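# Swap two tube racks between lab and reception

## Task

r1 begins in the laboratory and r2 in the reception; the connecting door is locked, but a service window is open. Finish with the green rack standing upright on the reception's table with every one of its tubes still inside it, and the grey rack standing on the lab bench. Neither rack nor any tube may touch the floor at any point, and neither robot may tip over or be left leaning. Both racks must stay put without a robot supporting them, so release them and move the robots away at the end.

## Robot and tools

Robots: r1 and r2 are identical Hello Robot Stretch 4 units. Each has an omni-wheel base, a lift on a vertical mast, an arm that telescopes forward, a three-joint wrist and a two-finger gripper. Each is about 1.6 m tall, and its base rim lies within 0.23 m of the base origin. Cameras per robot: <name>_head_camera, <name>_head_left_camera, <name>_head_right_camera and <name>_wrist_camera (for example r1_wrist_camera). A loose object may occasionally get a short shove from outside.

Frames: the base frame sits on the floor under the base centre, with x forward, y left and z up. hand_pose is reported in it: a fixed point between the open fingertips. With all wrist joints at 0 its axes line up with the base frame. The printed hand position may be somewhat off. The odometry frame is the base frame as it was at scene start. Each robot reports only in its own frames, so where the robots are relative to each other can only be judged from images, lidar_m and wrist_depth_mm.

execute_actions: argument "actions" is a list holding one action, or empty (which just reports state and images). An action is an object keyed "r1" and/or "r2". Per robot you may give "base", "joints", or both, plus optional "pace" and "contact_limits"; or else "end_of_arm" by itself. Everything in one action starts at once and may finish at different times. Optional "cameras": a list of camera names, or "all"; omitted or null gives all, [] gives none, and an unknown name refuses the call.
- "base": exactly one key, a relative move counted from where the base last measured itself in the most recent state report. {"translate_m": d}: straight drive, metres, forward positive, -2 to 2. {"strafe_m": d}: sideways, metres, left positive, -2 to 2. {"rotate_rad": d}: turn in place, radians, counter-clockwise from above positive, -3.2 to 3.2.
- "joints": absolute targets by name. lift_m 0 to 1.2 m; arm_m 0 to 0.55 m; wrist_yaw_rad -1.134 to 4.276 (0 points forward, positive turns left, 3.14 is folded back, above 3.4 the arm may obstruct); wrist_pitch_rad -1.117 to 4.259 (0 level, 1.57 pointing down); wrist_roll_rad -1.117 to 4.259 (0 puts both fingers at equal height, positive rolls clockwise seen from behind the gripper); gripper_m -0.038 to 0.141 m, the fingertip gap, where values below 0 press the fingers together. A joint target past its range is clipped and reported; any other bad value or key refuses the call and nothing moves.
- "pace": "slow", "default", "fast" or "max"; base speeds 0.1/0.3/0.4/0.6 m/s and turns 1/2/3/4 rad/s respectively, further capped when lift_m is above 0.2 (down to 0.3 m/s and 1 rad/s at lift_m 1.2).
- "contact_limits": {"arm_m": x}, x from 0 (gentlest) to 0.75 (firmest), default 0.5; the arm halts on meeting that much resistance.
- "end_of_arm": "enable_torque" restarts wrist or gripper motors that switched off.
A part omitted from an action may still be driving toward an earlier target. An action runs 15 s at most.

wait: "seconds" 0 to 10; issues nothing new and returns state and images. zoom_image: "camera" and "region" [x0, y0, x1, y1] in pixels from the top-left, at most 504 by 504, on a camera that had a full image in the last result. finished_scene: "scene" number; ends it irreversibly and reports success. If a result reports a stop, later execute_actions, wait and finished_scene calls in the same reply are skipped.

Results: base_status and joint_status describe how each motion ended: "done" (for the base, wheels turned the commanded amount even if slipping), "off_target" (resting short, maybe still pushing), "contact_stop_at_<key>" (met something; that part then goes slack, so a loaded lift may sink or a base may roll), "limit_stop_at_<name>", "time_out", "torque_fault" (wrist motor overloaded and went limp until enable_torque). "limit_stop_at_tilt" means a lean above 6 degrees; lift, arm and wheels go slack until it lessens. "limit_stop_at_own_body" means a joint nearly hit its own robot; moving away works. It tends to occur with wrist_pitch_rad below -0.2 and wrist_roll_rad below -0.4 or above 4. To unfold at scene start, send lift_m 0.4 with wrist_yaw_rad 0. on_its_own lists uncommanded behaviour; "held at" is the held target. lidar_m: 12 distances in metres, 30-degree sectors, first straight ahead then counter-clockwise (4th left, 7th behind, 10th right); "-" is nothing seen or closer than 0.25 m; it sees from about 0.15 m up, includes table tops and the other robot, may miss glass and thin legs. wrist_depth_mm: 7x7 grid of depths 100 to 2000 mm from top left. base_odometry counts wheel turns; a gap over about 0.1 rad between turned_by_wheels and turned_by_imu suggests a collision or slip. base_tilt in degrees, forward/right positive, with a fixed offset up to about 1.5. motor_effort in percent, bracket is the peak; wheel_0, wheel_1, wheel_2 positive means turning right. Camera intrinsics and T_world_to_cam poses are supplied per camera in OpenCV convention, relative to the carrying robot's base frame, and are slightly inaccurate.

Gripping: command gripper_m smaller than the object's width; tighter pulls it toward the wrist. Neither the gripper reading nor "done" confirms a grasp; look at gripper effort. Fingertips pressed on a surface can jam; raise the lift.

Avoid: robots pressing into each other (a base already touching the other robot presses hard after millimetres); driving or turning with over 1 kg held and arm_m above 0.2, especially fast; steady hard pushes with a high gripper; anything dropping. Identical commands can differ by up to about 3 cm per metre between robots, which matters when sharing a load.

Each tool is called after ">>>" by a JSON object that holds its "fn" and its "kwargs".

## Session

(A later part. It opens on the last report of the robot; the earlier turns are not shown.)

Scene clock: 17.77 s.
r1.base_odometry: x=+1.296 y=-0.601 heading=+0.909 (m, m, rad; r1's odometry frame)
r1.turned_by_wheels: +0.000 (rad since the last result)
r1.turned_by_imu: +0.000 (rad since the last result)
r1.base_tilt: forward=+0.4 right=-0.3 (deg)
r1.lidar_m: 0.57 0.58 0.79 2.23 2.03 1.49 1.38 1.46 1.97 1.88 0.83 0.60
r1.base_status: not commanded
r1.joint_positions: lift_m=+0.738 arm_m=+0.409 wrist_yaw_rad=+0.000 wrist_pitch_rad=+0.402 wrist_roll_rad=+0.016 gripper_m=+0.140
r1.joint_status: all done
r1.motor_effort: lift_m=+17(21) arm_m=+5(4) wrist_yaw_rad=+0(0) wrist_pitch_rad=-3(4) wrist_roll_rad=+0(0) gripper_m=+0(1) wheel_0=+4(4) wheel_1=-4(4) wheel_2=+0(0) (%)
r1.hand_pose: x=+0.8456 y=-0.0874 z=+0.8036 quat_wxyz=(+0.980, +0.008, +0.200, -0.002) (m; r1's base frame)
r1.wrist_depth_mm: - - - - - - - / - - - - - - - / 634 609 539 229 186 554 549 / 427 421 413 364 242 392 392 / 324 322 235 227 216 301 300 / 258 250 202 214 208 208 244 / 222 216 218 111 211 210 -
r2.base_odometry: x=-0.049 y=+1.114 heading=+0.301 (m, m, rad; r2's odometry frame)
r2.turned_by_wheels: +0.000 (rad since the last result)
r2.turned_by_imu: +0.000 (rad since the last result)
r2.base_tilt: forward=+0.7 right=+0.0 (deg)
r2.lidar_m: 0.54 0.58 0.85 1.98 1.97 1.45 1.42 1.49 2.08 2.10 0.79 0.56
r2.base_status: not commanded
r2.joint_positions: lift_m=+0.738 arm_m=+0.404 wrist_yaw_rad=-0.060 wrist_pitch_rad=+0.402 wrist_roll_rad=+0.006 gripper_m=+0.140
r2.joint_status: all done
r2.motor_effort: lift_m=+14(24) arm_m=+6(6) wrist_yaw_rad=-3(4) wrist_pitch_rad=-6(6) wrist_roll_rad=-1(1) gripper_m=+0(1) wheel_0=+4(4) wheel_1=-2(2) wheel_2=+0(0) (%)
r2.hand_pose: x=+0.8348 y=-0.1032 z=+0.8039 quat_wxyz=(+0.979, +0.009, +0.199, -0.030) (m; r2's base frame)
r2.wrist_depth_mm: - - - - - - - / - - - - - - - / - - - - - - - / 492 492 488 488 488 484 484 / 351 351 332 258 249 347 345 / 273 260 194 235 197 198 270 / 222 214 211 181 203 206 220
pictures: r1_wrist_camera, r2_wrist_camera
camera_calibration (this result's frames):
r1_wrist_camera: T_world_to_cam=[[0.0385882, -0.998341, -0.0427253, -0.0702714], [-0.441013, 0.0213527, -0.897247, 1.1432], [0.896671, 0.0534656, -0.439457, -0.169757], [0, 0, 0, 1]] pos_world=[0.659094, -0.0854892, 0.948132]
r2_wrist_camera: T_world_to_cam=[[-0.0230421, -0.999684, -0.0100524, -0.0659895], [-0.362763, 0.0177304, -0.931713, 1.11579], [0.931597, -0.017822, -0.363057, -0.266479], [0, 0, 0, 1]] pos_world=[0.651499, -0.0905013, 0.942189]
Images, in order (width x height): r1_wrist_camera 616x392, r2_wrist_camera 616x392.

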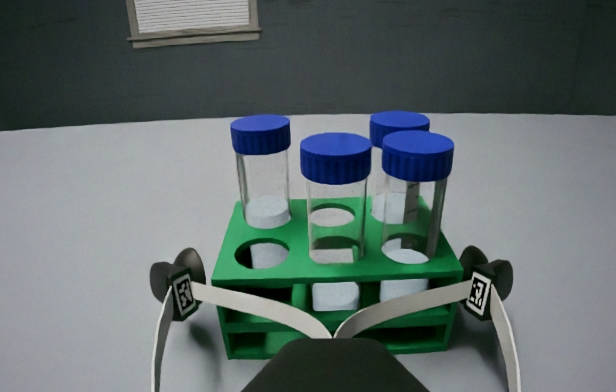

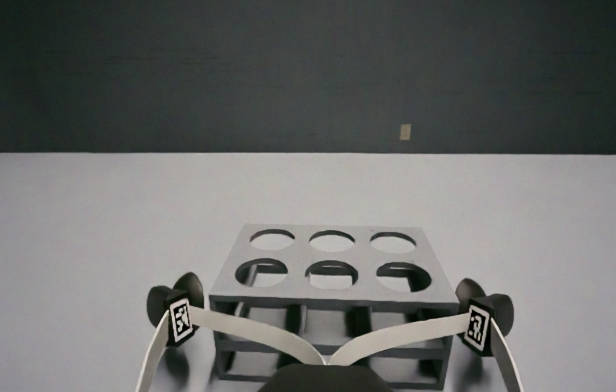

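The racks are seated against the fingers now. Close.

>>> {"fn": "execute_actions", "kwargs": {"actions": [{"r1":{"joints":{"gripper_m":0.06}},"r2":{"joints":{"gripper_m":0.06}}}], "cameras": ["r1_wrist_camera","r2_wrist_camera"]}}

>>> {"fn": "execute_actions", "kwargs": {"actions": [{"r1":{"joints":{"lift_m":0.77},"pace":"slow"},"r2":{"joints":{"lift_m":0.77},"pace":"slow"}}]}}

Scene clock: 19.70 s.
r1.base_odometry: x=+1.296 y=-0.601 heading=+0.909 (m, m, rad; r1's odometry frame)
r1.turned_by_wheels: +0.000 (rad since the last result)
r1.turned_by_imu: +0.001 (rad since the last result)
r1.base_tilt: forward=+0.3 right=-0.3 (deg)
r1.lidar_m: 0.57 0.59 0.79 2.24 2.03 1.49 1.40 1.45 1.96 1.88 0.86 0.60
r1.base_status: not commanded
r1.joint_positions: lift_m=+0.738 arm_m=+0.409 wrist_yaw_rad=+0.000 wrist_pitch_rad=+0.405 wrist_roll_rad=+0.016 gripper_m=+0.060
r1.joint_status: all done
r1.motor_effort: lift_m=+18(18) arm_m=+5(5) wrist_yaw_rad=+0(1) wrist_pitch_rad=-12(12) wrist_roll_rad=-1(1) gripper_m=-17(30) wheel_0=+4(4) wheel_1=-4(4) wheel_2=+0(0) (%)
r1.hand_pose: x=+0.8453 y=-0.0874 z=+0.8027 quat_wxyz=(+0.980, +0.008, +0.201, -0.002) (m; r1's base frame)
r1.wrist_depth_mm: - - - - - - - / - - - - - - - / 621 597 525 178 169 539 535 / 421 415 407 359 226 382 382 / 319 319 220 208 204 297 296 / 256 183 189 198 191 175 249 / 220 213 207 111 144 206 -
r2.base_odometry: x=-0.049 y=+1.114 heading=+0.301 (m, m, rad; r2's odometry frame)
r2.turned_by_wheels: +0.000 (rad since the last result)
r2.turned_by_imu: +0.001 (rad since the last result)
r2.base_tilt: forward=+0.5 right=+0.0 (deg)
r2.lidar_m: 0.54 0.59 0.84 1.98 1.97 1.46 1.42 1.48 2.09 2.09 0.77 0.57
r2.base_status: not commanded
r2.joint_positions: lift_m=+0.738 arm_m=+0.404 wrist_yaw_rad=-0.060 wrist_pitch_rad=+0.403 wrist_roll_rad=+0.006 gripper_m=+0.061
r2.joint_status: all done
r2.motor_effort: lift_m=+15(15) arm_m=+6(5) wrist_yaw_rad=-3(3) wrist_pitch_rad=-10(10) wrist_roll_rad=+0(1) gripper_m=-24(24) wheel_0=+4(4) wheel_1=-2(2) wheel_2=+0(0) (%)
r2.hand_pose: x=+0.8346 y=-0.1032 z=+0.8035 quat_wxyz=(+0.979, +0.009, +0.200, -0.030) (m; r2's base frame)
r2.wrist_depth_mm: - - - - - - - / - - - - - - - / - - - - - - - / 488 488 484 480 477 480 477 / 349 347 312 242 227 345 342 / 271 259 182 204 202 181 268 / 220 206 183 181 180 175 176
pictures: r1_wrist_camera, r2_wrist_camera
camera_calibration (this result's frames):
r1_wrist_camera: T_world_to_cam=[[0.0384618, -0.998341, -0.0428393, -0.070098], [-0.443669, 0.0213523, -0.895936, 1.14349], [0.895365, 0.0534658, -0.442112, -0.166626], [0, 0, 0, 1]] pos_world=[0.659219, -0.0854892, 0.947825]
r2_wrist_camera: T_world_to_cam=[[-0.0230828, -0.999683, -0.0101025, -0.0659203], [-0.364025, 0.017816, -0.931219, 1.11605], [0.931103, -0.0178176, -0.36432, -0.265055], [0, 0, 0, 1]] pos_world=[0.651541, -0.0905055, 0.942054]
Images, in order (width x height): r1_wrist_camera 616x392, r2_wrist_camera 616x392.

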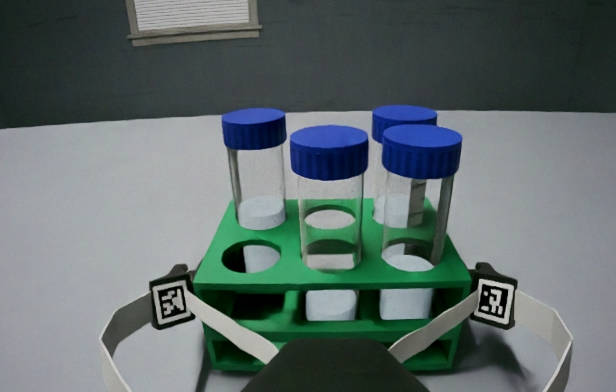

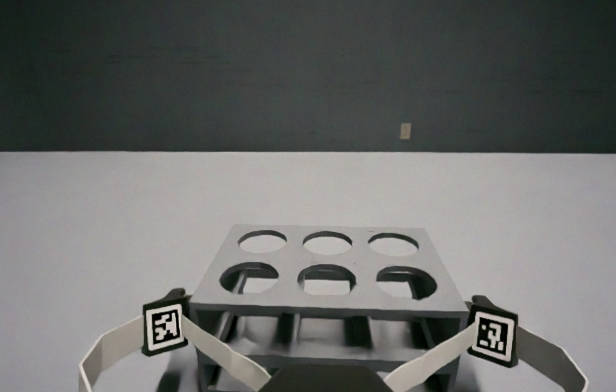

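Scene clock: 20.80 s.
r1.base_odometry: x=+1.296 y=-0.601 heading=+0.909 (m, m, rad; r1's odometry frame)
r1.turned_by_wheels: +0.000 (rad since the last result)
r1.turned_by_imu: +0.000 (rad since the last result)
r1.base_tilt: forward=+0.5 right=-0.3 (deg)
r1.lidar_m: 0.57 0.60 0.80 2.22 2.02 1.47 1.40 1.44 1.95 1.86 0.84 0.62
r1.base_status: not commanded
r1.joint_positions: lift_m=+0.770 arm_m=+0.409 wrist_yaw_rad=+0.000 wrist_pitch_rad=+0.405 wrist_roll_rad=+0.016 gripper_m=+0.060
r1.joint_status: all done
r1.motor_effort: lift_m=+24(24) arm_m=+5(5) wrist_yaw_rad=+0(0) wrist_pitch_rad=-13(13) wrist_roll_rad=-1(0) gripper_m=-22(22) wheel_0=+4(4) wheel_1=-4(4) wheel_2=+0(0) (%)
r1.hand_pose: x=+0.8453 y=-0.0874 z=+0.8343 quat_wxyz=(+0.980, +0.008, +0.201, -0.002) (m; r1's base frame)
r1.wrist_depth_mm: - - - - - - - / - - - - - - - / - 707 615 178 169 634 634 / 496 488 477 421 226 449 445 / 377 373 220 208 204 349 347 / 301 183 189 197 190 175 293 / 258 252 243 111 144 242 -
r2.base_odometry: x=-0.049 y=+1.114 heading=+0.301 (m, m, rad; r2's odometry frame)
r2.turned_by_wheels: +0.000 (rad since the last result)
r2.turned_by_imu: +0.000 (rad since the last result)
r2.base_tilt: forward=+0.5 right=+0.0 (deg)
r2.lidar_m: 0.55 0.59 0.84 1.97 1.98 1.49 1.42 1.46 2.08 2.09 0.79 0.56
r2.base_status: not commanded
r2.joint_positions: lift_m=+0.770 arm_m=+0.404 wrist_yaw_rad=-0.060 wrist_pitch_rad=+0.403 wrist_roll_rad=+0.006 gripper_m=+0.061
r2.joint_status: all done
r2.motor_effort: lift_m=+26(26) arm_m=+5(5) wrist_yaw_rad=-3(2) wrist_pitch_rad=-9(11) wrist_roll_rad=-1(0) gripper_m=-22(23) wheel_0=+4(4) wheel_1=-2(3) wheel_2=+0(0) (%)
r2.hand_pose: x=+0.8346 y=-0.1032 z=+0.8346 quat_wxyz=(+0.979, +0.009, +0.200, -0.030) (m; r2's base frame)
r2.wrist_depth_mm: - - - - - - - / - - - - - - - / - - - - - - - / 574 574 574 564 564 564 564 / 410 410 368 241 226 404 404 / 319 306 183 204 204 182 315 / 260 243 182 181 180 175 194
pictures: r1_head_camera, r1_head_left_camera, r1_head_right_camera, r1_wrist_camera, r2_head_camera, r2_head_left_camera, r2_head_right_camera, r2_wrist_camera
camera_calibration (this result's frames):
r1_wrist_camera: T_world_to_cam=[[0.0384556, -0.998341, -0.0428449, -0.0687369], [-0.443799, 0.0213525, -0.895872, 1.17179], [0.895301, 0.0534658, -0.442242, -0.152514], [0, 0, 0, 1]] pos_world=[0.659226, -0.0854892, 0.979378]
r2_wrist_camera: T_world_to_cam=[[-0.023084, -0.999682, -0.0101076, -0.0656001], [-0.364151, 0.0178237, -0.931169, 1.14506], [0.931054, -0.0178144, -0.364447, -0.253567], [0, 0, 0, 1]] pos_world=[0.651547, -0.0905057, 0.973174]
Images, in order (width x height): r1_head_camera 420x560, r1_head_left_camera 420x672, r1_head_right_camera 420x672, r1_wrist_camera 616x392, r2_head_camera 420x560, r2_head_left_camera 420x672, r2_head_right_camera 420x672, r2_wrist_camera 616x392.

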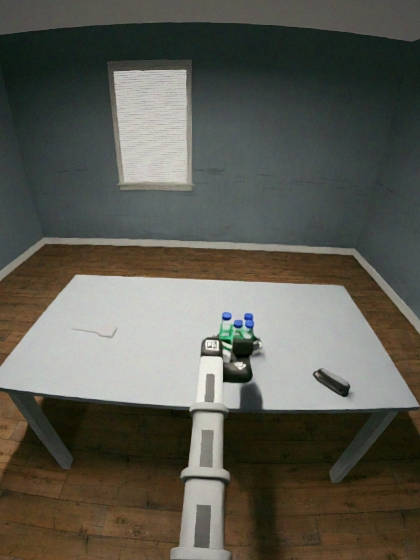

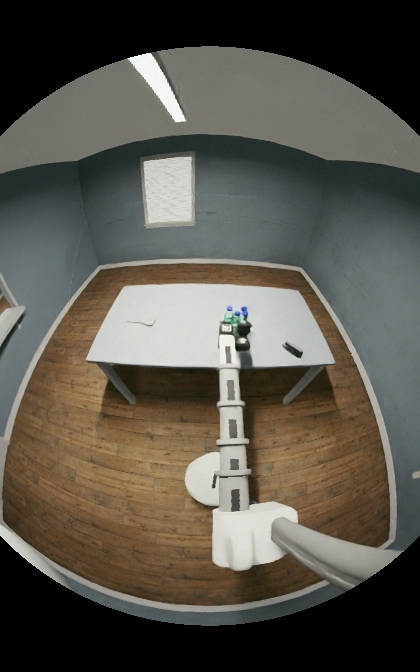

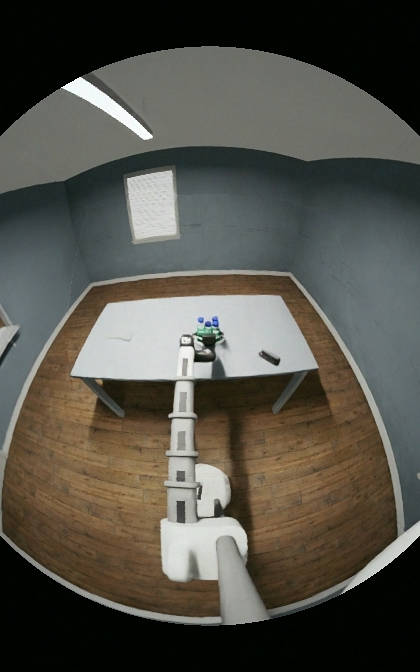

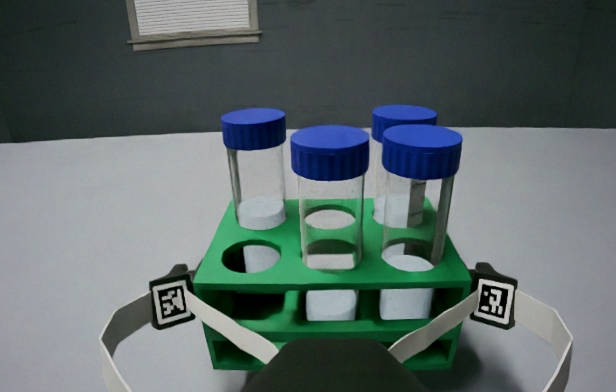

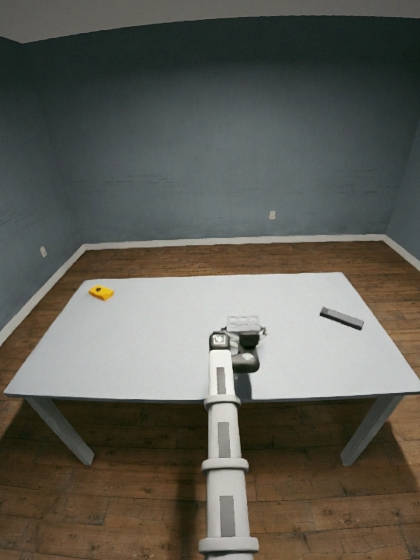

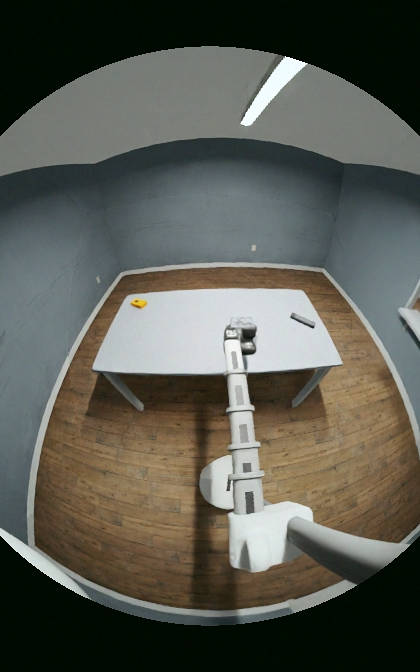

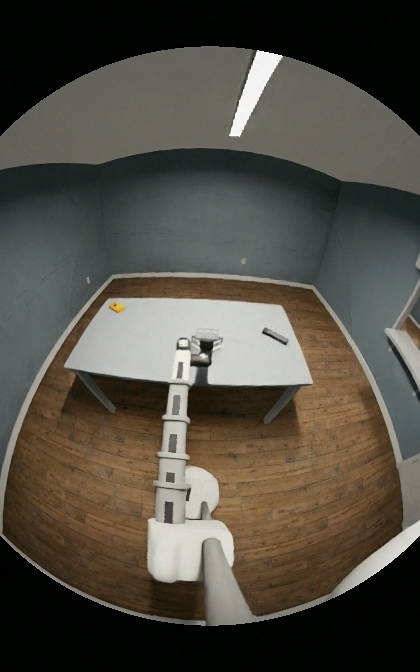

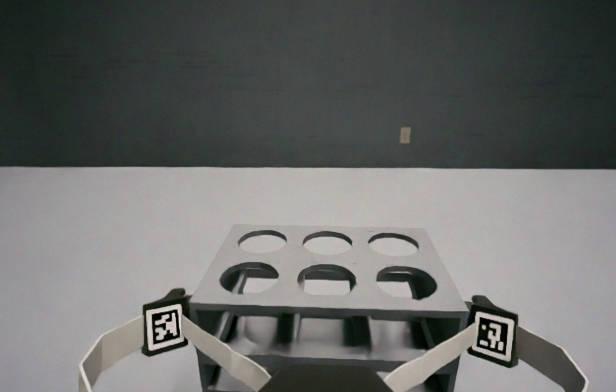

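>>> {"fn": "execute_actions", "kwargs": {"actions": [{"r1":{"base":{"strafe_m":1.5},"joints":{"lift_m":0.95,"arm_m":0.0}},"r2":{"base":{"strafe_m":-1.38},"joints":{"lift_m":0.95,"arm_m":0.0}}}], "cameras": ["r1_wrist_camera"]}}

>>> {"fn": "execute_actions", "kwargs": {"actions": [{"r1":{"base":{"rotate_rad":1.53},"pace":"slow"},"r2":{"base":{"rotate_rad":-1.57},"pace":"slow"}}]}}

Scene clock: 27.33 s.
r1.base_odometry: x=+0.113 y=+0.321 heading=+0.909 (m, m, rad; r1's odometry frame)
r1.turned_by_wheels: +0.000 (rad since the last result)
r1.turned_by_imu: -0.001 (rad since the last result)
r1.base_tilt: forward=+0.4 right=-0.4 (deg)
r1.lidar_m: 0.40 0.99 0.73 0.86 0.90 1.24 1.40 1.47 2.00 3.37 0.90 0.44
r1.base_status: done
r1.joint_positions: lift_m=+0.950 arm_m=+0.001 wrist_yaw_rad=+0.000 wrist_pitch_rad=+0.405 wrist_roll_rad=+0.016 gripper_m=+0.060
r1.joint_status: all done
r1.motor_effort: lift_m=+23(25) arm_m=-4(7) wrist_yaw_rad=+0(1) wrist_pitch_rad=-13(13) wrist_roll_rad=+0(1) gripper_m=-19(22) wheel_0=-3(12) wheel_1=+4(13) wheel_2=+0(1) (%)
r1.hand_pose: x=+0.4368 y=-0.0874 z=+1.0142 quat_wxyz=(+0.980, +0.008, +0.201, -0.002) (m; r1's base frame)
r1.wrist_depth_mm: 1397 1983 - - - - - / 1397 1983 - - - - - / 1397 - - 178 174 - - / 1397 - - - 227 - 1118 / 1397 1921 220 208 204 1863 1863 / 1366 184 189 197 191 174 1576 / 1397 1397 1336 111 144 1366 -
r2.base_odometry: x=+0.359 y=-0.204 heading=+0.301 (m, m, rad; r2's odometry frame)
r2.turned_by_wheels: +0.000 (rad since the last result)
r2.turned_by_imu: +0.006 (rad since the last result)
r2.base_tilt: forward=+0.6 right=-0.1 (deg)
r2.lidar_m: 0.41 0.94 0.86 3.37 2.04 1.48 1.43 1.24 0.94 0.72 0.73 1.03
r2.base_status: done
r2.joint_positions: lift_m=+0.950 arm_m=+0.001 wrist_yaw_rad=-0.060 wrist_pitch_rad=+0.404 wrist_roll_rad=+0.006 gripper_m=+0.061
r2.joint_status: all done
r2.motor_effort: lift_m=+25(27) arm_m=-5(6) wrist_yaw_rad=-1(3) wrist_pitch_rad=-12(12) wrist_roll_rad=+0(1) gripper_m=-23(22) wheel_0=+1(10) wheel_1=+0(11) wheel_2=+0(3) (%)
r2.hand_pose: x=+0.4319 y=-0.1032 z=+1.0146 quat_wxyz=(+0.979, +0.009, +0.200, -0.030) (m; r2's base frame)
r2.wrist_depth_mm: - - - - - 1921 1308 / - - - - - 1983 1308 / - - - - - 1921 1281 / - - - - - 1921 1281 / - - - 241 226 1983 1281 / 1708 1708 182 204 203 181 1281 / 1366 1366 183 181 180 175 1118
pictures: r1_wrist_camera
camera_calibration (this result's frames):
r1_wrist_camera: T_world_to_cam=[[0.0385659, -0.998337, -0.0428518, -0.0453301], [-0.443963, 0.0212999, -0.895792, 1.15173], [0.895215, 0.0535716, -0.442403, 0.292942], [0, 0, 0, 1]] pos_world=[0.250827, -0.0854798, 1.15937]
Images, in order (width x height): r1_wrist_camera 616x392.

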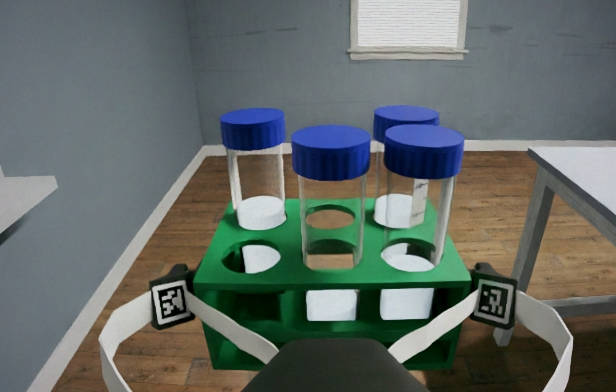

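Scene clock: 30.20 s.
r1.base_odometry: x=+0.113 y=+0.321 heading=+2.438 (m, m, rad; r1's odometry frame)
r1.turned_by_wheels: +1.529 (rad since the last result)
r1.turned_by_imu: +1.568 (rad since the last result)
r1.base_tilt: forward=+0.3 right=-0.2 (deg)
r1.lidar_m: 0.38 0.90 1.21 1.41 1.45 1.97 3.42 0.92 0.94 3.30 1.00 0.42
r1.base_status: done
r1.joint_positions: lift_m=+0.950 arm_m=+0.001 wrist_yaw_rad=+0.000 wrist_pitch_rad=+0.405 wrist_roll_rad=+0.016 gripper_m=+0.060
r1.joint_status: not commanded
r1.motor_effort: lift_m=+23(23) arm_m=-4(4) wrist_yaw_rad=+0(1) wrist_pitch_rad=-13(13) wrist_roll_rad=-1(1) gripper_m=-20(23) wheel_0=-6(8) wheel_1=-6(9) wheel_2=-3(9) (%)
r1.hand_pose: x=+0.4368 y=-0.0874 z=+1.0142 quat_wxyz=(+0.980, +0.008, +0.201, -0.002) (m; r1's base frame)
r1.wrist_depth_mm: 580 603 609 609 615 - - / 615 640 647 647 647 - - / 668 683 683 177 171 - - / 715 732 732 732 226 842 842 / 788 778 220 208 203 654 654 / 854 184 189 197 190 174 569 / 931 917 917 111 144 960 -
r2.base_odometry: x=+0.359 y=-0.204 heading=-1.269 (m, m, rad; r2's odometry frame)
r2.turned_by_wheels: -1.569 (rad since the last result)
r2.turned_by_imu: -1.559 (rad since the last result)
r2.base_tilt: forward=+0.7 right=+0.1 (deg)
r2.lidar_m: 0.39 0.73 1.07 3.27 0.93 0.88 3.41 2.00 1.47 1.43 1.23 0.93
r2.base_status: done
r2.joint_positions: lift_m=+0.950 arm_m=+0.001 wrist_yaw_rad=-0.060 wrist_pitch_rad=+0.404 wrist_roll_rad=+0.006 gripper_m=+0.061
r2.joint_status: not commanded
r2.motor_effort: lift_m=+24(25) arm_m=-5(5) wrist_yaw_rad=-2(3) wrist_pitch_rad=-11(11) wrist_roll_rad=+1(1) gripper_m=-25(22) wheel_0=+2(6) wheel_1=+4(8) wheel_2=+4(7) (%)
r2.hand_pose: x=+0.4319 y=-0.1032 z=+1.0146 quat_wxyz=(+0.979, +0.009, +0.200, -0.030) (m; r2's base frame)
r2.wrist_depth_mm: - - 627 627 621 585 591 / - - 668 654 647 627 621 / - - 699 699 683 654 654 / 1098 1098 741 732 732 691 683 / 778 778 759 241 227 741 732 / 603 603 183 204 203 182 778 / 946 917 183 181 179 174 809
pictures: r1_head_camera, r1_head_left_camera, r1_head_right_camera, r1_wrist_camera, r2_head_camera, r2_head_left_camera, r2_head_right_camera, r2_wrist_camera
camera_calibration (this result's frames):
r1_wrist_camera: T_world_to_cam=[[0.0385945, -0.998336, -0.0428563, -0.04533], [-0.443963, 0.0212912, -0.895792, 1.15173], [0.895214, 0.0535993, -0.442402, 0.29294], [0, 0, 0, 1]] pos_world=[0.250832, -0.0854777, 1.15937]
r2_wrist_camera: T_world_to_cam=[[-0.0230435, -0.999683, -0.0101157, -0.0730728], [-0.364467, 0.0178225, -0.931046, 1.16603], [0.930931, -0.0177677, -0.364762, 0.187333], [0, 0, 0, 1]] pos_world=[0.248902, -0.0905027, 1.15322]
Images, in order (width x height): r1_head_camera 420x560, r1_head_left_camera 420x672, r1_head_right_camera 420x672, r1_wrist_camera 616x392, r2_head_camera 420x560, r2_head_left_camera 420x672, r2_head_right_camera 420x672, r2_wrist_camera 616x392.

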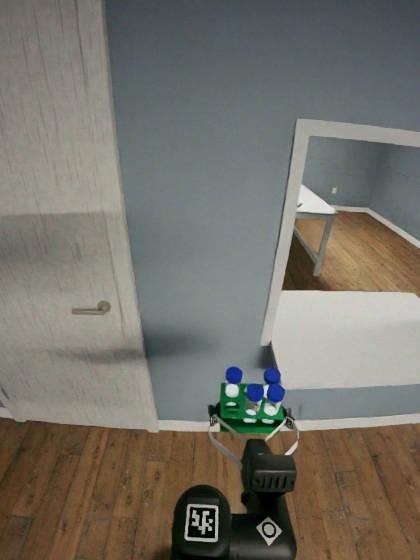

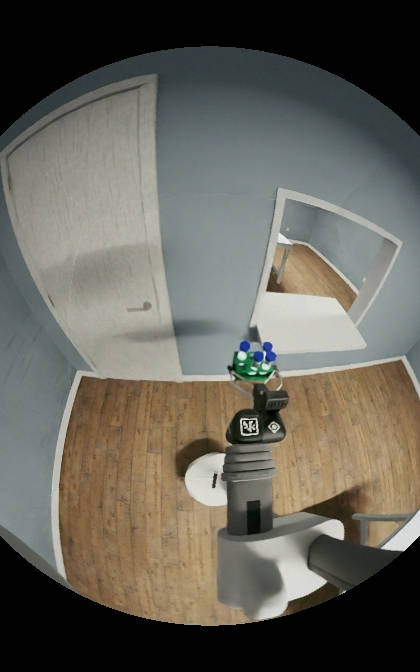

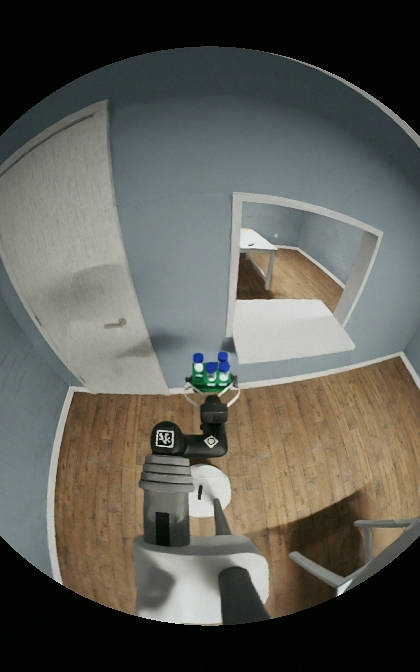

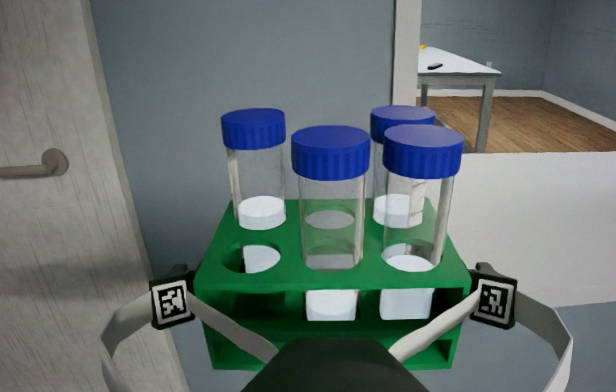

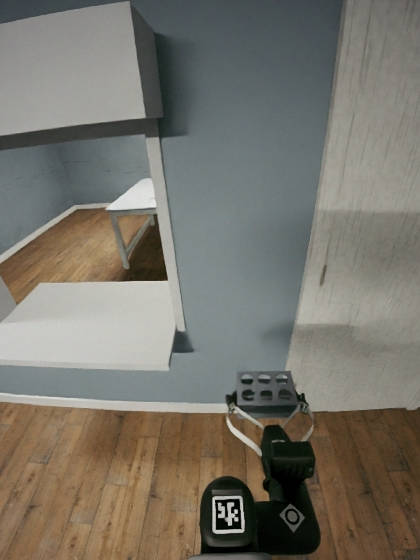

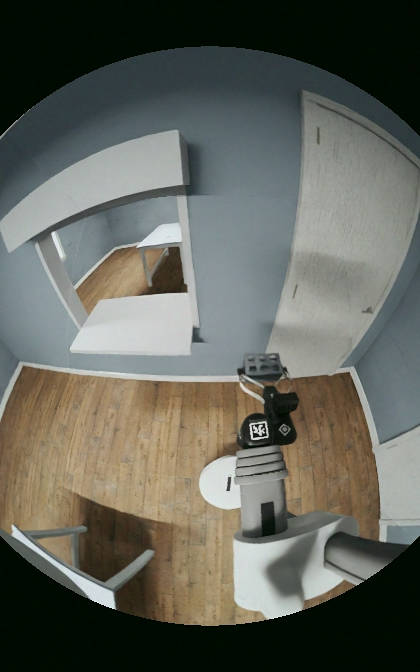

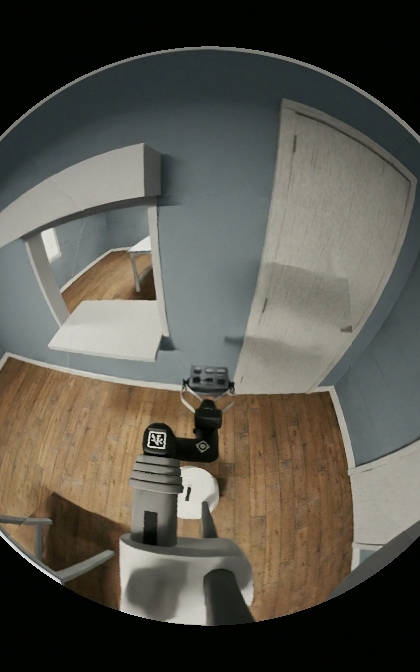

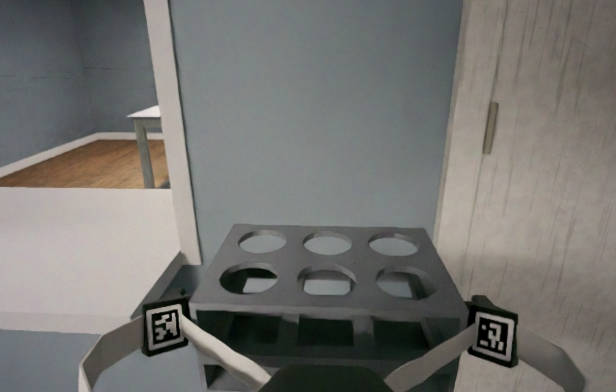

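>>> {"fn": "execute_actions", "kwargs": {"actions": [{"r1":{"base":{"strafe_m":-0.78},"joints":{"lift_m":0.80,"arm_m":0.2}},"r2":{"base":{"strafe_m":0.53},"joints":{"lift_m":0.80,"arm_m":0.2}}}], "cameras": ["r1_head_camera","r1_wrist_camera","r2_head_camera","r2_wrist_camera"]}}

Scene clock: 36.43 s.
r1.base_odometry: x=+0.618 y=+0.916 heading=+2.438 (m, m, rad; r1's odometry frame)
r1.turned_by_wheels: +0.000 (rad since the last result)
r1.turned_by_imu: +0.004 (rad since the last result)
r1.base_tilt: forward=+0.4 right=-0.2 (deg)
r1.lidar_m: 0.61 0.72 1.24 2.20 2.29 3.05 0.68 0.71 2.61 2.52 1.40 0.73
r1.base_status: done
r1.joint_positions: lift_m=+0.800 arm_m=+0.199 wrist_yaw_rad=+0.000 wrist_pitch_rad=+0.405 wrist_roll_rad=+0.016 gripper_m=+0.060
r1.joint_status: all done
r1.motor_effort: lift_m=+19(21) arm_m=+5(4) wrist_yaw_rad=+0(1) wrist_pitch_rad=-13(13) wrist_roll_rad=+0(0) gripper_m=-20(20) wheel_0=+3(12) wheel_1=-3(12) wheel_2=+0(2) (%)
r1.hand_pose: x=+0.6353 y=-0.0874 z=+0.8646 quat_wxyz=(+0.980, +0.008, +0.201, -0.002) (m; r1's base frame)
r1.wrist_depth_mm: - - - - - - 455 / - - - - - - 484 / 842 809 676 178 168 615 512 / 574 564 549 488 220 525 549 / 433 430 220 208 200 404 402 / 362 184 189 197 191 175 349 / 715 707 691 111 144 715 -
r2.base_odometry: x=+0.865 y=-0.046 heading=-1.269 (m, m, rad; r2's odometry frame)
r2.turned_by_wheels: +0.000 (rad since the last result)
r2.turned_by_imu: +0.000 (rad since the last result)
r2.base_tilt: forward=+0.6 right=+0.0 (deg)
r2.lidar_m: 0.61 0.76 1.42 2.73 0.91 0.68 0.66 2.72 2.01 1.96 1.26 0.75
r2.base_status: done
r2.joint_positions: lift_m=+0.800 arm_m=+0.199 wrist_yaw_rad=-0.060 wrist_pitch_rad=+0.403 wrist_roll_rad=+0.006 gripper_m=+0.061
r2.joint_status: all done
r2.motor_effort: lift_m=+16(23) arm_m=+5(5) wrist_yaw_rad=-3(1) wrist_pitch_rad=-11(11) wrist_roll_rad=-1(0) gripper_m=-23(24) wheel_0=+0(10) wheel_1=+0(11) wheel_2=+0(3) (%)
r2.hand_pose: x=+0.6296 y=-0.1032 z=+0.8653 quat_wxyz=(+0.979, +0.009, +0.200, -0.030) (m; r2's base frame)
r2.wrist_depth_mm: - - - - - 530 449 / - - 1661 - - 530 469 / - - - - - 525 500 / 668 661 661 661 661 539 525 / 477 473 427 241 226 500 564 / 373 370 183 204 203 181 591 / 699 691 182 180 180 174 615
pictures: r1_head_camera, r1_wrist_camera, r2_head_camera, r2_wrist_camera
camera_calibration (this result's frames):
r1_wrist_camera: T_world_to_cam=[[0.038482, -0.99834, -0.0428545, -0.0593622], [-0.443919, 0.0213421, -0.895813, 1.10577], [0.89524, 0.0534966, -0.442361, 0.0490424], [0, 0, 0, 1]] pos_world=[0.449254, -0.0854868, 1.00972]
r2_wrist_camera: T_world_to_cam=[[-0.0230151, -0.999684, -0.0101116, -0.0700424], [-0.364364, 0.0178063, -0.931086, 1.09907], [0.930972, -0.0177448, -0.364659, -0.0512711], [0, 0, 0, 1]] pos_world=[0.446583, -0.0905004, 1.00393]
Images, in order (width x height): r1_head_camera 420x560, r1_wrist_camera 616x392, r2_head_camera 420x560, r2_wrist_camera 616x392.

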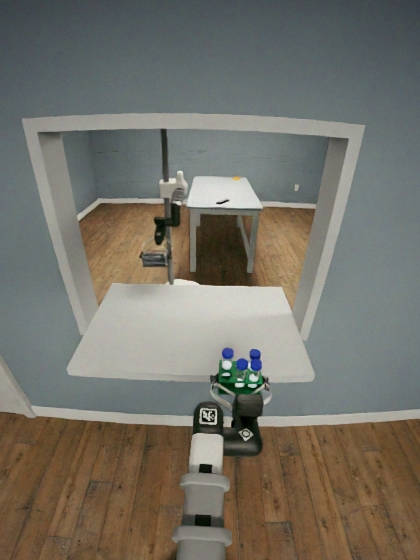

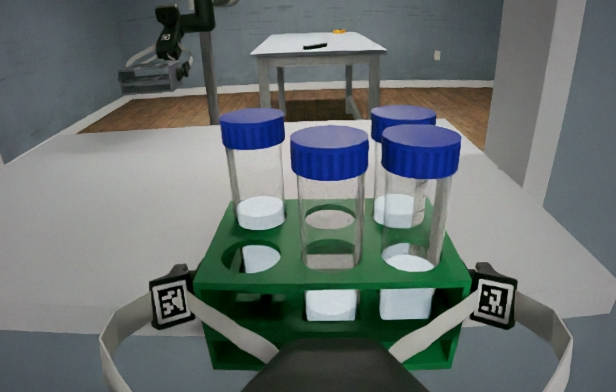

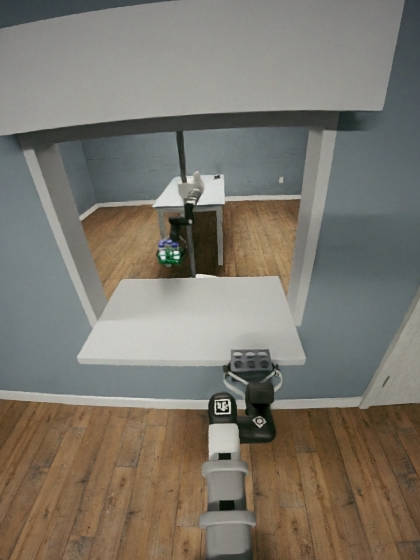

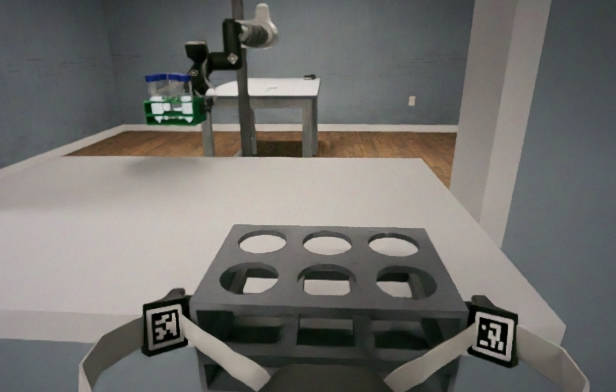

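>>> {"fn": "execute_actions", "kwargs": {"actions": [{"r1":{"joints":{"lift_m":0.755,"arm_m":0.51}},"r2":{"base":{"strafe_m":0.04},"joints":{"lift_m":0.755,"arm_m":0.53}}}], "cameras": ["r1_head_camera","r2_head_camera"]}}

>>> {"fn": "execute_actions", "kwargs": {"actions": [{"r1":{"joints":{"lift_m":0.733},"pace":"slow"},"r2":{"joints":{"lift_m":0.733},"pace":"slow"}}], "cameras": ["r1_wrist_camera","r2_wrist_camera"]}}

Scene clock: 40.30 s.
r1.base_odometry: x=+0.618 y=+0.916 heading=+2.438 (m, m, rad; r1's odometry frame)
r1.turned_by_wheels: +0.000 (rad since the last result)
r1.turned_by_imu: +0.001 (rad since the last result)
r1.base_tilt: forward=+0.4 right=-0.3 (deg)
r1.lidar_m: 0.68 0.71 1.28 2.20 2.26 3.01 0.68 0.71 2.62 2.52 1.38 0.73
r1.base_status: not commanded
r1.joint_positions: lift_m=+0.755 arm_m=+0.509 wrist_yaw_rad=+0.000 wrist_pitch_rad=+0.405 wrist_roll_rad=+0.016 gripper_m=+0.060
r1.joint_status: all done
r1.motor_effort: lift_m=+19(17) arm_m=+4(5) wrist_yaw_rad=+0(0) wrist_pitch_rad=-12(13) wrist_roll_rad=-1(0) gripper_m=-22(21) wheel_0=+3(3) wheel_1=-3(2) wheel_2=+0(0) (%)
r1.hand_pose: x=+0.9453 y=-0.0874 z=+0.8197 quat_wxyz=(+0.980, +0.008, +0.201, -0.001) (m; r1's base frame)
r1.wrist_depth_mm: 469 508 - - - - - / 459 - - - - - - / 473 - 1397 178 169 - - / 407 455 445 397 222 421 445 / 351 347 220 208 200 329 324 / 281 184 189 198 191 175 273 / 240 235 227 111 144 226 -
r2.base_odometry: x=+0.903 y=-0.034 heading=-1.268 (m, m, rad; r2's odometry frame)
r2.turned_by_wheels: +0.000 (rad since the last result)
r2.turned_by_imu: +0.001 (rad since the last result)
r2.base_tilt: forward=+0.8 right=+0.1 (deg)
r2.lidar_m: 0.71 0.75 1.39 2.68 0.91 0.69 0.65 2.78 2.05 1.99 1.25 0.73
r2.base_status: done
r2.joint_positions: lift_m=+0.755 arm_m=+0.529 wrist_yaw_rad=-0.060 wrist_pitch_rad=+0.403 wrist_roll_rad=+0.006 gripper_m=+0.061
r2.joint_status: all done
r2.motor_effort: lift_m=+15(16) arm_m=+5(6) wrist_yaw_rad=-2(1) wrist_pitch_rad=-11(11) wrist_roll_rad=-1(1) gripper_m=-23(22) wheel_0=+0(8) wheel_1=+3(10) wheel_2=+0(1) (%)
r2.hand_pose: x=+0.9596 y=-0.1031 z=+0.8204 quat_wxyz=(+0.979, +0.009, +0.200, -0.030) (m; r2's base frame)
r2.wrist_depth_mm: - 521 946 - - - - / - 525 - - - - - / 484 - - - - - - / 364 535 530 530 530 525 - / 362 382 345 241 227 379 377 / 297 286 183 204 203 182 293 / 243 227 183 180 180 174 186
pictures: r1_head_camera, r2_head_camera
Images, in order (width x height): r1_head_camera 420x560, r2_head_camera 420x560.

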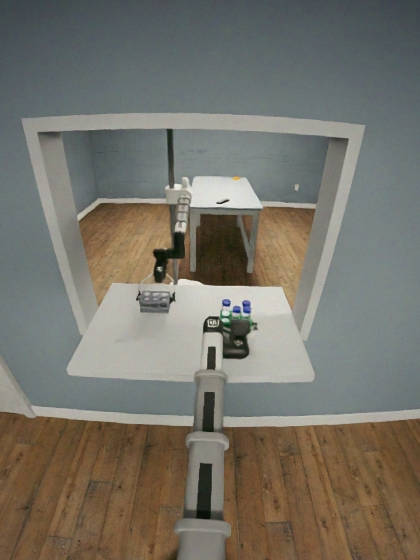

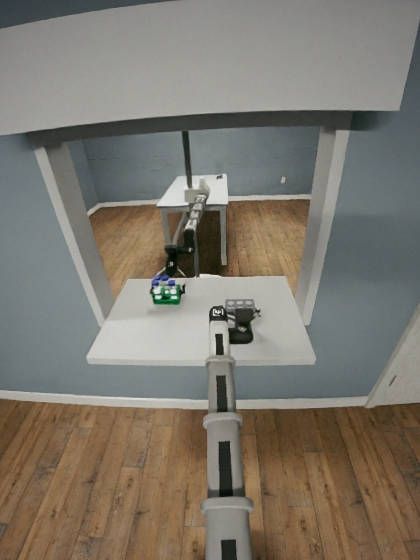

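Scene clock: 41.23 s.
r1.base_odometry: x=+0.618 y=+0.916 heading=+2.438 (m, m, rad; r1's odometry frame)
r1.turned_by_wheels: +0.000 (rad since the last result)
r1.turned_by_imu: +0.000 (rad since the last result)
r1.base_tilt: forward=+0.4 right=-0.2 (deg)
r1.lidar_m: 0.68 0.74 1.28 2.21 2.28 3.04 0.67 0.71 2.64 2.50 1.40 0.73
r1.base_status: not commanded
r1.joint_positions: lift_m=+0.733 arm_m=+0.509 wrist_yaw_rad=+0.000 wrist_pitch_rad=+0.405 wrist_roll_rad=+0.016 gripper_m=+0.060
r1.joint_status: all done
r1.motor_effort: lift_m=+19(18) arm_m=+5(5) wrist_yaw_rad=+0(1) wrist_pitch_rad=-12(12) wrist_roll_rad=-1(0) gripper_m=-21(22) wheel_0=+3(3) wheel_1=-2(3) wheel_2=+0(0) (%)
r1.hand_pose: x=+0.9453 y=-0.0874 z=+0.7977 quat_wxyz=(+0.980, +0.008, +0.201, -0.001) (m; r1's base frame)
r1.wrist_depth_mm: 469 508 - - - - - / 455 - - - - - - / 469 - 512 178 170 525 - / 366 402 394 351 222 373 384 / 310 310 220 208 200 293 289 / 249 184 189 197 191 175 243 / 213 208 202 111 144 201 -
r2.base_odometry: x=+0.903 y=-0.034 heading=-1.268 (m, m, rad; r2's odometry frame)
r2.turned_by_wheels: +0.000 (rad since the last result)
r2.turned_by_imu: +0.000 (rad since the last result)
r2.base_tilt: forward=+0.5 right=-0.1 (deg)
r2.lidar_m: 0.71 0.76 1.41 2.70 0.91 0.67 0.65 2.78 2.08 1.99 1.24 0.74
r2.base_status: not commanded
r2.joint_positions: lift_m=+0.733 arm_m=+0.529 wrist_yaw_rad=-0.060 wrist_pitch_rad=+0.403 wrist_roll_rad=+0.006 gripper_m=+0.061
r2.joint_status: all done
r2.motor_effort: lift_m=+15(14) arm_m=+5(5) wrist_yaw_rad=-3(6) wrist_pitch_rad=-9(12) wrist_roll_rad=+0(1) gripper_m=-22(23) wheel_0=-1(1) wheel_1=+3(3) wheel_2=+0(0) (%)
r2.hand_pose: x=+0.9596 y=-0.1031 z=+0.7984 quat_wxyz=(+0.979, +0.009, +0.200, -0.030) (m; r2's base frame)
r2.wrist_depth_mm: - 521 946 - - - - / - 530 - - - - - / 484 - - - - - - / 366 473 469 469 466 462 - / 338 338 304 242 227 334 334 / 264 253 183 204 203 181 262 / 215 201 183 180 180 174 174
pictures: r1_wrist_camera, r2_wrist_camera
camera_calibration (this result's frames):
r1_wrist_camera: T_world_to_cam=[[0.038693, -0.998332, -0.0428502, -0.0743081], [-0.44382, 0.0212507, -0.895864, 1.1834], [0.89528, 0.0536814, -0.442257, -0.258222], [0, 0, 0, 1]] pos_world=[0.759272, -0.0854704, 0.942779]
r2_wrist_camera: T_world_to_cam=[[-0.0228726, -0.999687, -0.010109, -0.0632263], [-0.364301, 0.0177507, -0.931112, 1.15697], [0.931, -0.0176143, -0.364593, -0.382978], [0, 0, 0, 1]] pos_world=[0.776593, -0.0904895, 0.937]
Images, in order (width x height): r1_wrist_camera 616x392, r2_wrist_camera 616x392.

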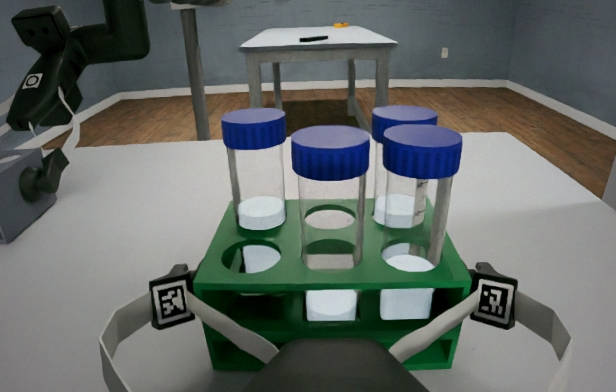

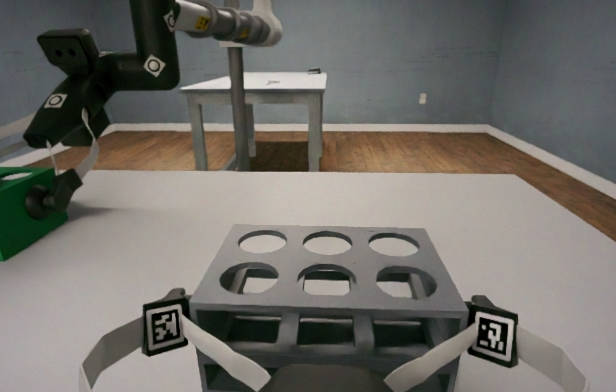

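>>> {"fn": "execute_actions", "kwargs": {"actions": [{"r1":{"joints":{"gripper_m":0.14}},"r2":{"joints":{"gripper_m":0.14}}}], "cameras": []}}

>>> {"fn": "execute_actions", "kwargs": {"actions": [{"r1":{"joints":{"arm_m":0.41,"lift_m":0.739},"pace":"fast"},"r2":{"joints":{"arm_m":0.43,"lift_m":0.739},"pace":"fast"}}], "cameras": ["r1_head_camera","r1_wrist_camera","r2_head_camera","r2_wrist_camera"]}}

Scene clock: 43.23 s.
r1.base_odometry: x=+0.618 y=+0.916 heading=+2.438 (m, m, rad; r1's odometry frame)
r1.turned_by_wheels: +0.000 (rad since the last result)
r1.turned_by_imu: +0.001 (rad since the last result)
r1.base_tilt: forward=+0.4 right=-0.2 (deg)
r1.lidar_m: 0.69 0.71 1.26 2.22 2.28 3.03 0.67 0.71 2.63 2.52 1.37 0.74
r1.base_status: not commanded
r1.joint_positions: lift_m=+0.733 arm_m=+0.509 wrist_yaw_rad=+0.000 wrist_pitch_rad=+0.402 wrist_roll_rad=+0.016 gripper_m=+0.140
r1.joint_status: all done
r1.motor_effort: lift_m=+18(19) arm_m=+4(5) wrist_yaw_rad=+0(0) wrist_pitch_rad=-2(13) wrist_roll_rad=-1(0) gripper_m=-3(21) wheel_0=+3(3) wheel_1=-3(3) wheel_2=+0(0) (%)
r1.hand_pose: x=+0.9456 y=-0.0874 z=+0.7985 quat_wxyz=(+0.980, +0.008, +0.200, -0.002) (m; r1's base frame)
r1.wrist_depth_mm: 466 508 - - - - - / 459 - - - - - - / 530 - 525 191 182 544 - / 370 410 384 263 233 384 389 / 317 314 227 228 211 294 293 / 252 244 211 213 208 203 239 / 216 211 218 111 207 204 -
r2.base_odometry: x=+0.903 y=-0.034 heading=-1.268 (m, m, rad; r2's odometry frame)
r2.turned_by_wheels: +0.000 (rad since the last result)
r2.turned_by_imu: +0.001 (rad since the last result)
r2.base_tilt: forward=+0.5 right=+0.0 (deg)
r2.lidar_m: 0.71 0.75 1.42 2.69 0.90 0.67 0.66 2.78 2.07 1.99 1.25 0.74
r2.base_status: not commanded
r2.joint_positions: lift_m=+0.733 arm_m=+0.529 wrist_yaw_rad=-0.060 wrist_pitch_rad=+0.402 wrist_roll_rad=+0.006 gripper_m=+0.140
r2.joint_status: all done
r2.motor_effort: lift_m=+15(15) arm_m=+5(6) wrist_yaw_rad=-2(3) wrist_pitch_rad=-5(10) wrist_roll_rad=-3(0) gripper_m=-1(25) wheel_0=+0(1) wheel_1=+3(3) wheel_2=+0(0) (%)
r2.hand_pose: x=+0.9598 y=-0.1032 z=+0.7988 quat_wxyz=(+0.979, +0.009, +0.199, -0.030) (m; r2's base frame)
r2.wrist_depth_mm: - 521 946 - - - - / - 525 - - - - - / 449 - - - - - - / 362 477 477 473 473 469 - / 340 342 324 252 249 338 338 / 266 254 191 219 189 196 263 / 216 209 210 181 203 207 214
pictures: none
No camera images: the call's "cameras" was empty. Leave "cameras" out to get every camera's image.

Scene clock: 44.33 s.
r1.base_odometry: x=+0.618 y=+0.916 heading=+2.438 (m, m, rad; r1's odometry frame)
r1.turned_by_wheels: +0.000 (rad since the last result)
r1.turned_by_imu: +0.000 (rad since the last result)
r1.base_tilt: forward=+0.4 right=-0.3 (deg)
r1.lidar_m: 0.69 0.71 1.25 2.20 2.26 3.02 0.66 0.68 2.62 2.51 1.39 0.74
r1.base_status: not commanded
r1.joint_positions: lift_m=+0.739 arm_m=+0.411 wrist_yaw_rad=+0.000 wrist_pitch_rad=+0.402 wrist_roll_rad=+0.016 gripper_m=+0.140
r1.joint_status: all done
r1.motor_effort: lift_m=+22(25) arm_m=-4(3) wrist_yaw_rad=+0(1) wrist_pitch_rad=-5(4) wrist_roll_rad=-1(1) gripper_m=+2(0) wheel_0=+3(3) wheel_1=-3(2) wheel_2=+0(0) (%)
r1.hand_pose: x=+0.8471 y=-0.0875 z=+0.8042 quat_wxyz=(+0.980, +0.008, +0.200, -0.002) (m; r1's base frame)
r1.wrist_depth_mm: - 683 - - - - - / - - - - - - - / 442 574 591 355 517 559 - / 399 424 394 320 306 397 389 / 327 325 312 304 301 307 303 / 262 252 242 258 239 229 247 / 224 218 226 111 213 211 -
r2.base_odometry: x=+0.903 y=-0.034 heading=-1.268 (m, m, rad; r2's odometry frame)
r2.turned_by_wheels: +0.000 (rad since the last result)
r2.turned_by_imu: +0.000 (rad since the last result)
r2.base_tilt: forward=+0.6 right=+0.1 (deg)
r2.lidar_m: 0.71 0.76 1.42 2.71 0.91 0.67 0.66 2.75 2.06 2.00 1.26 0.75
r2.base_status: not commanded
r2.joint_positions: lift_m=+0.739 arm_m=+0.431 wrist_yaw_rad=-0.060 wrist_pitch_rad=+0.402 wrist_roll_rad=+0.006 gripper_m=+0.140
r2.joint_status: all done
r2.motor_effort: lift_m=+25(24) arm_m=-5(5) wrist_yaw_rad=-2(3) wrist_pitch_rad=-8(7) wrist_roll_rad=-1(1) gripper_m=+0(0) wheel_0=+0(0) wheel_1=+3(3) wheel_2=+0(0) (%)
r2.hand_pose: x=+0.8616 y=-0.1032 z=+0.8040 quat_wxyz=(+0.979, +0.009, +0.199, -0.030) (m; r2's base frame)
r2.wrist_depth_mm: - - 946 - - - - / - 707 - - - - - / 559 - - - - - - / 410 492 488 349 452 488 418 / 353 353 332 324 329 347 347 / 273 263 218 273 272 200 271 / 224 216 224 190 216 214 221
pictures: r1_head_camera, r1_wrist_camera, r2_head_camera, r2_wrist_camera
camera_calibration (this result's frames):
r1_wrist_camera: T_world_to_cam=[[0.0384433, -0.998346, -0.0427393, -0.0702095], [-0.441227, 0.0214163, -0.89714, 1.1445], [0.896572, 0.0533468, -0.439674, -0.170663], [0, 0, 0, 1]] pos_world=[0.660695, -0.0855, 0.948739]
r2_wrist_camera: T_world_to_cam=[[-0.0232769, -0.999678, -0.0100583, -0.065222], [-0.363016, 0.0178261, -0.931612, 1.12577], [0.931492, -0.0180337, -0.363314, -0.291136], [0, 0, 0, 1]] pos_world=[0.678346, -0.0905194, 0.942354]
Images, in order (width x height): r1_head_camera 420x560, r1_wrist_camera 616x392, r2_head_camera 420x560, r2_wrist_camera 616x392.

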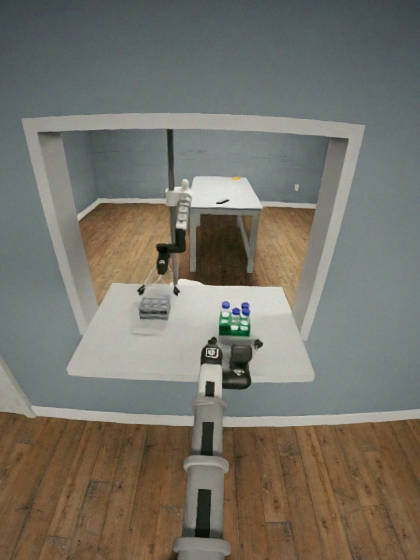

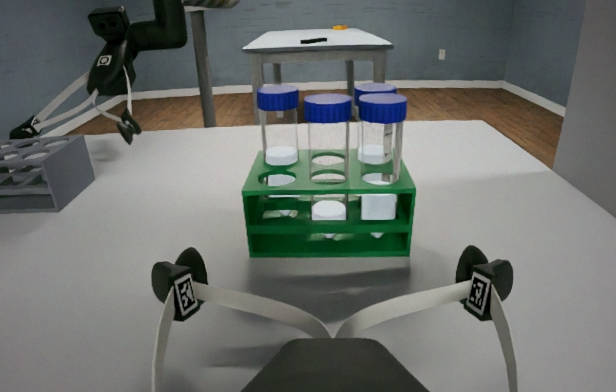

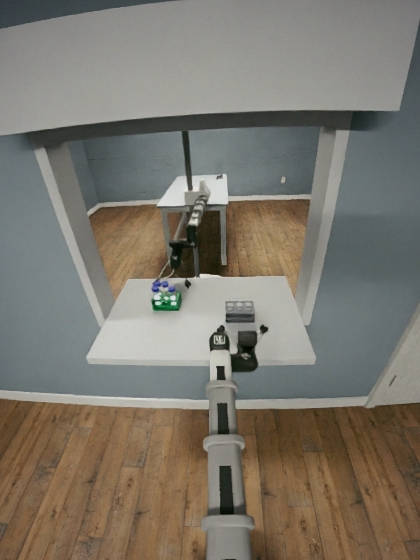

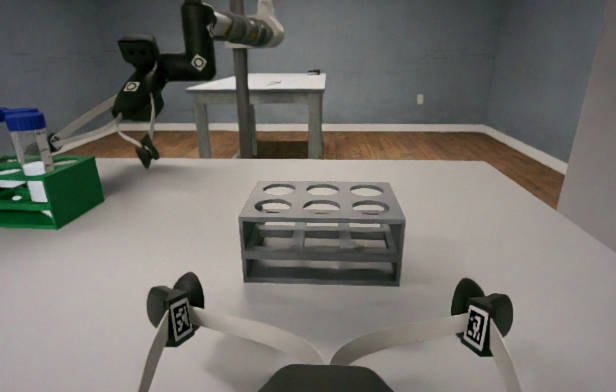

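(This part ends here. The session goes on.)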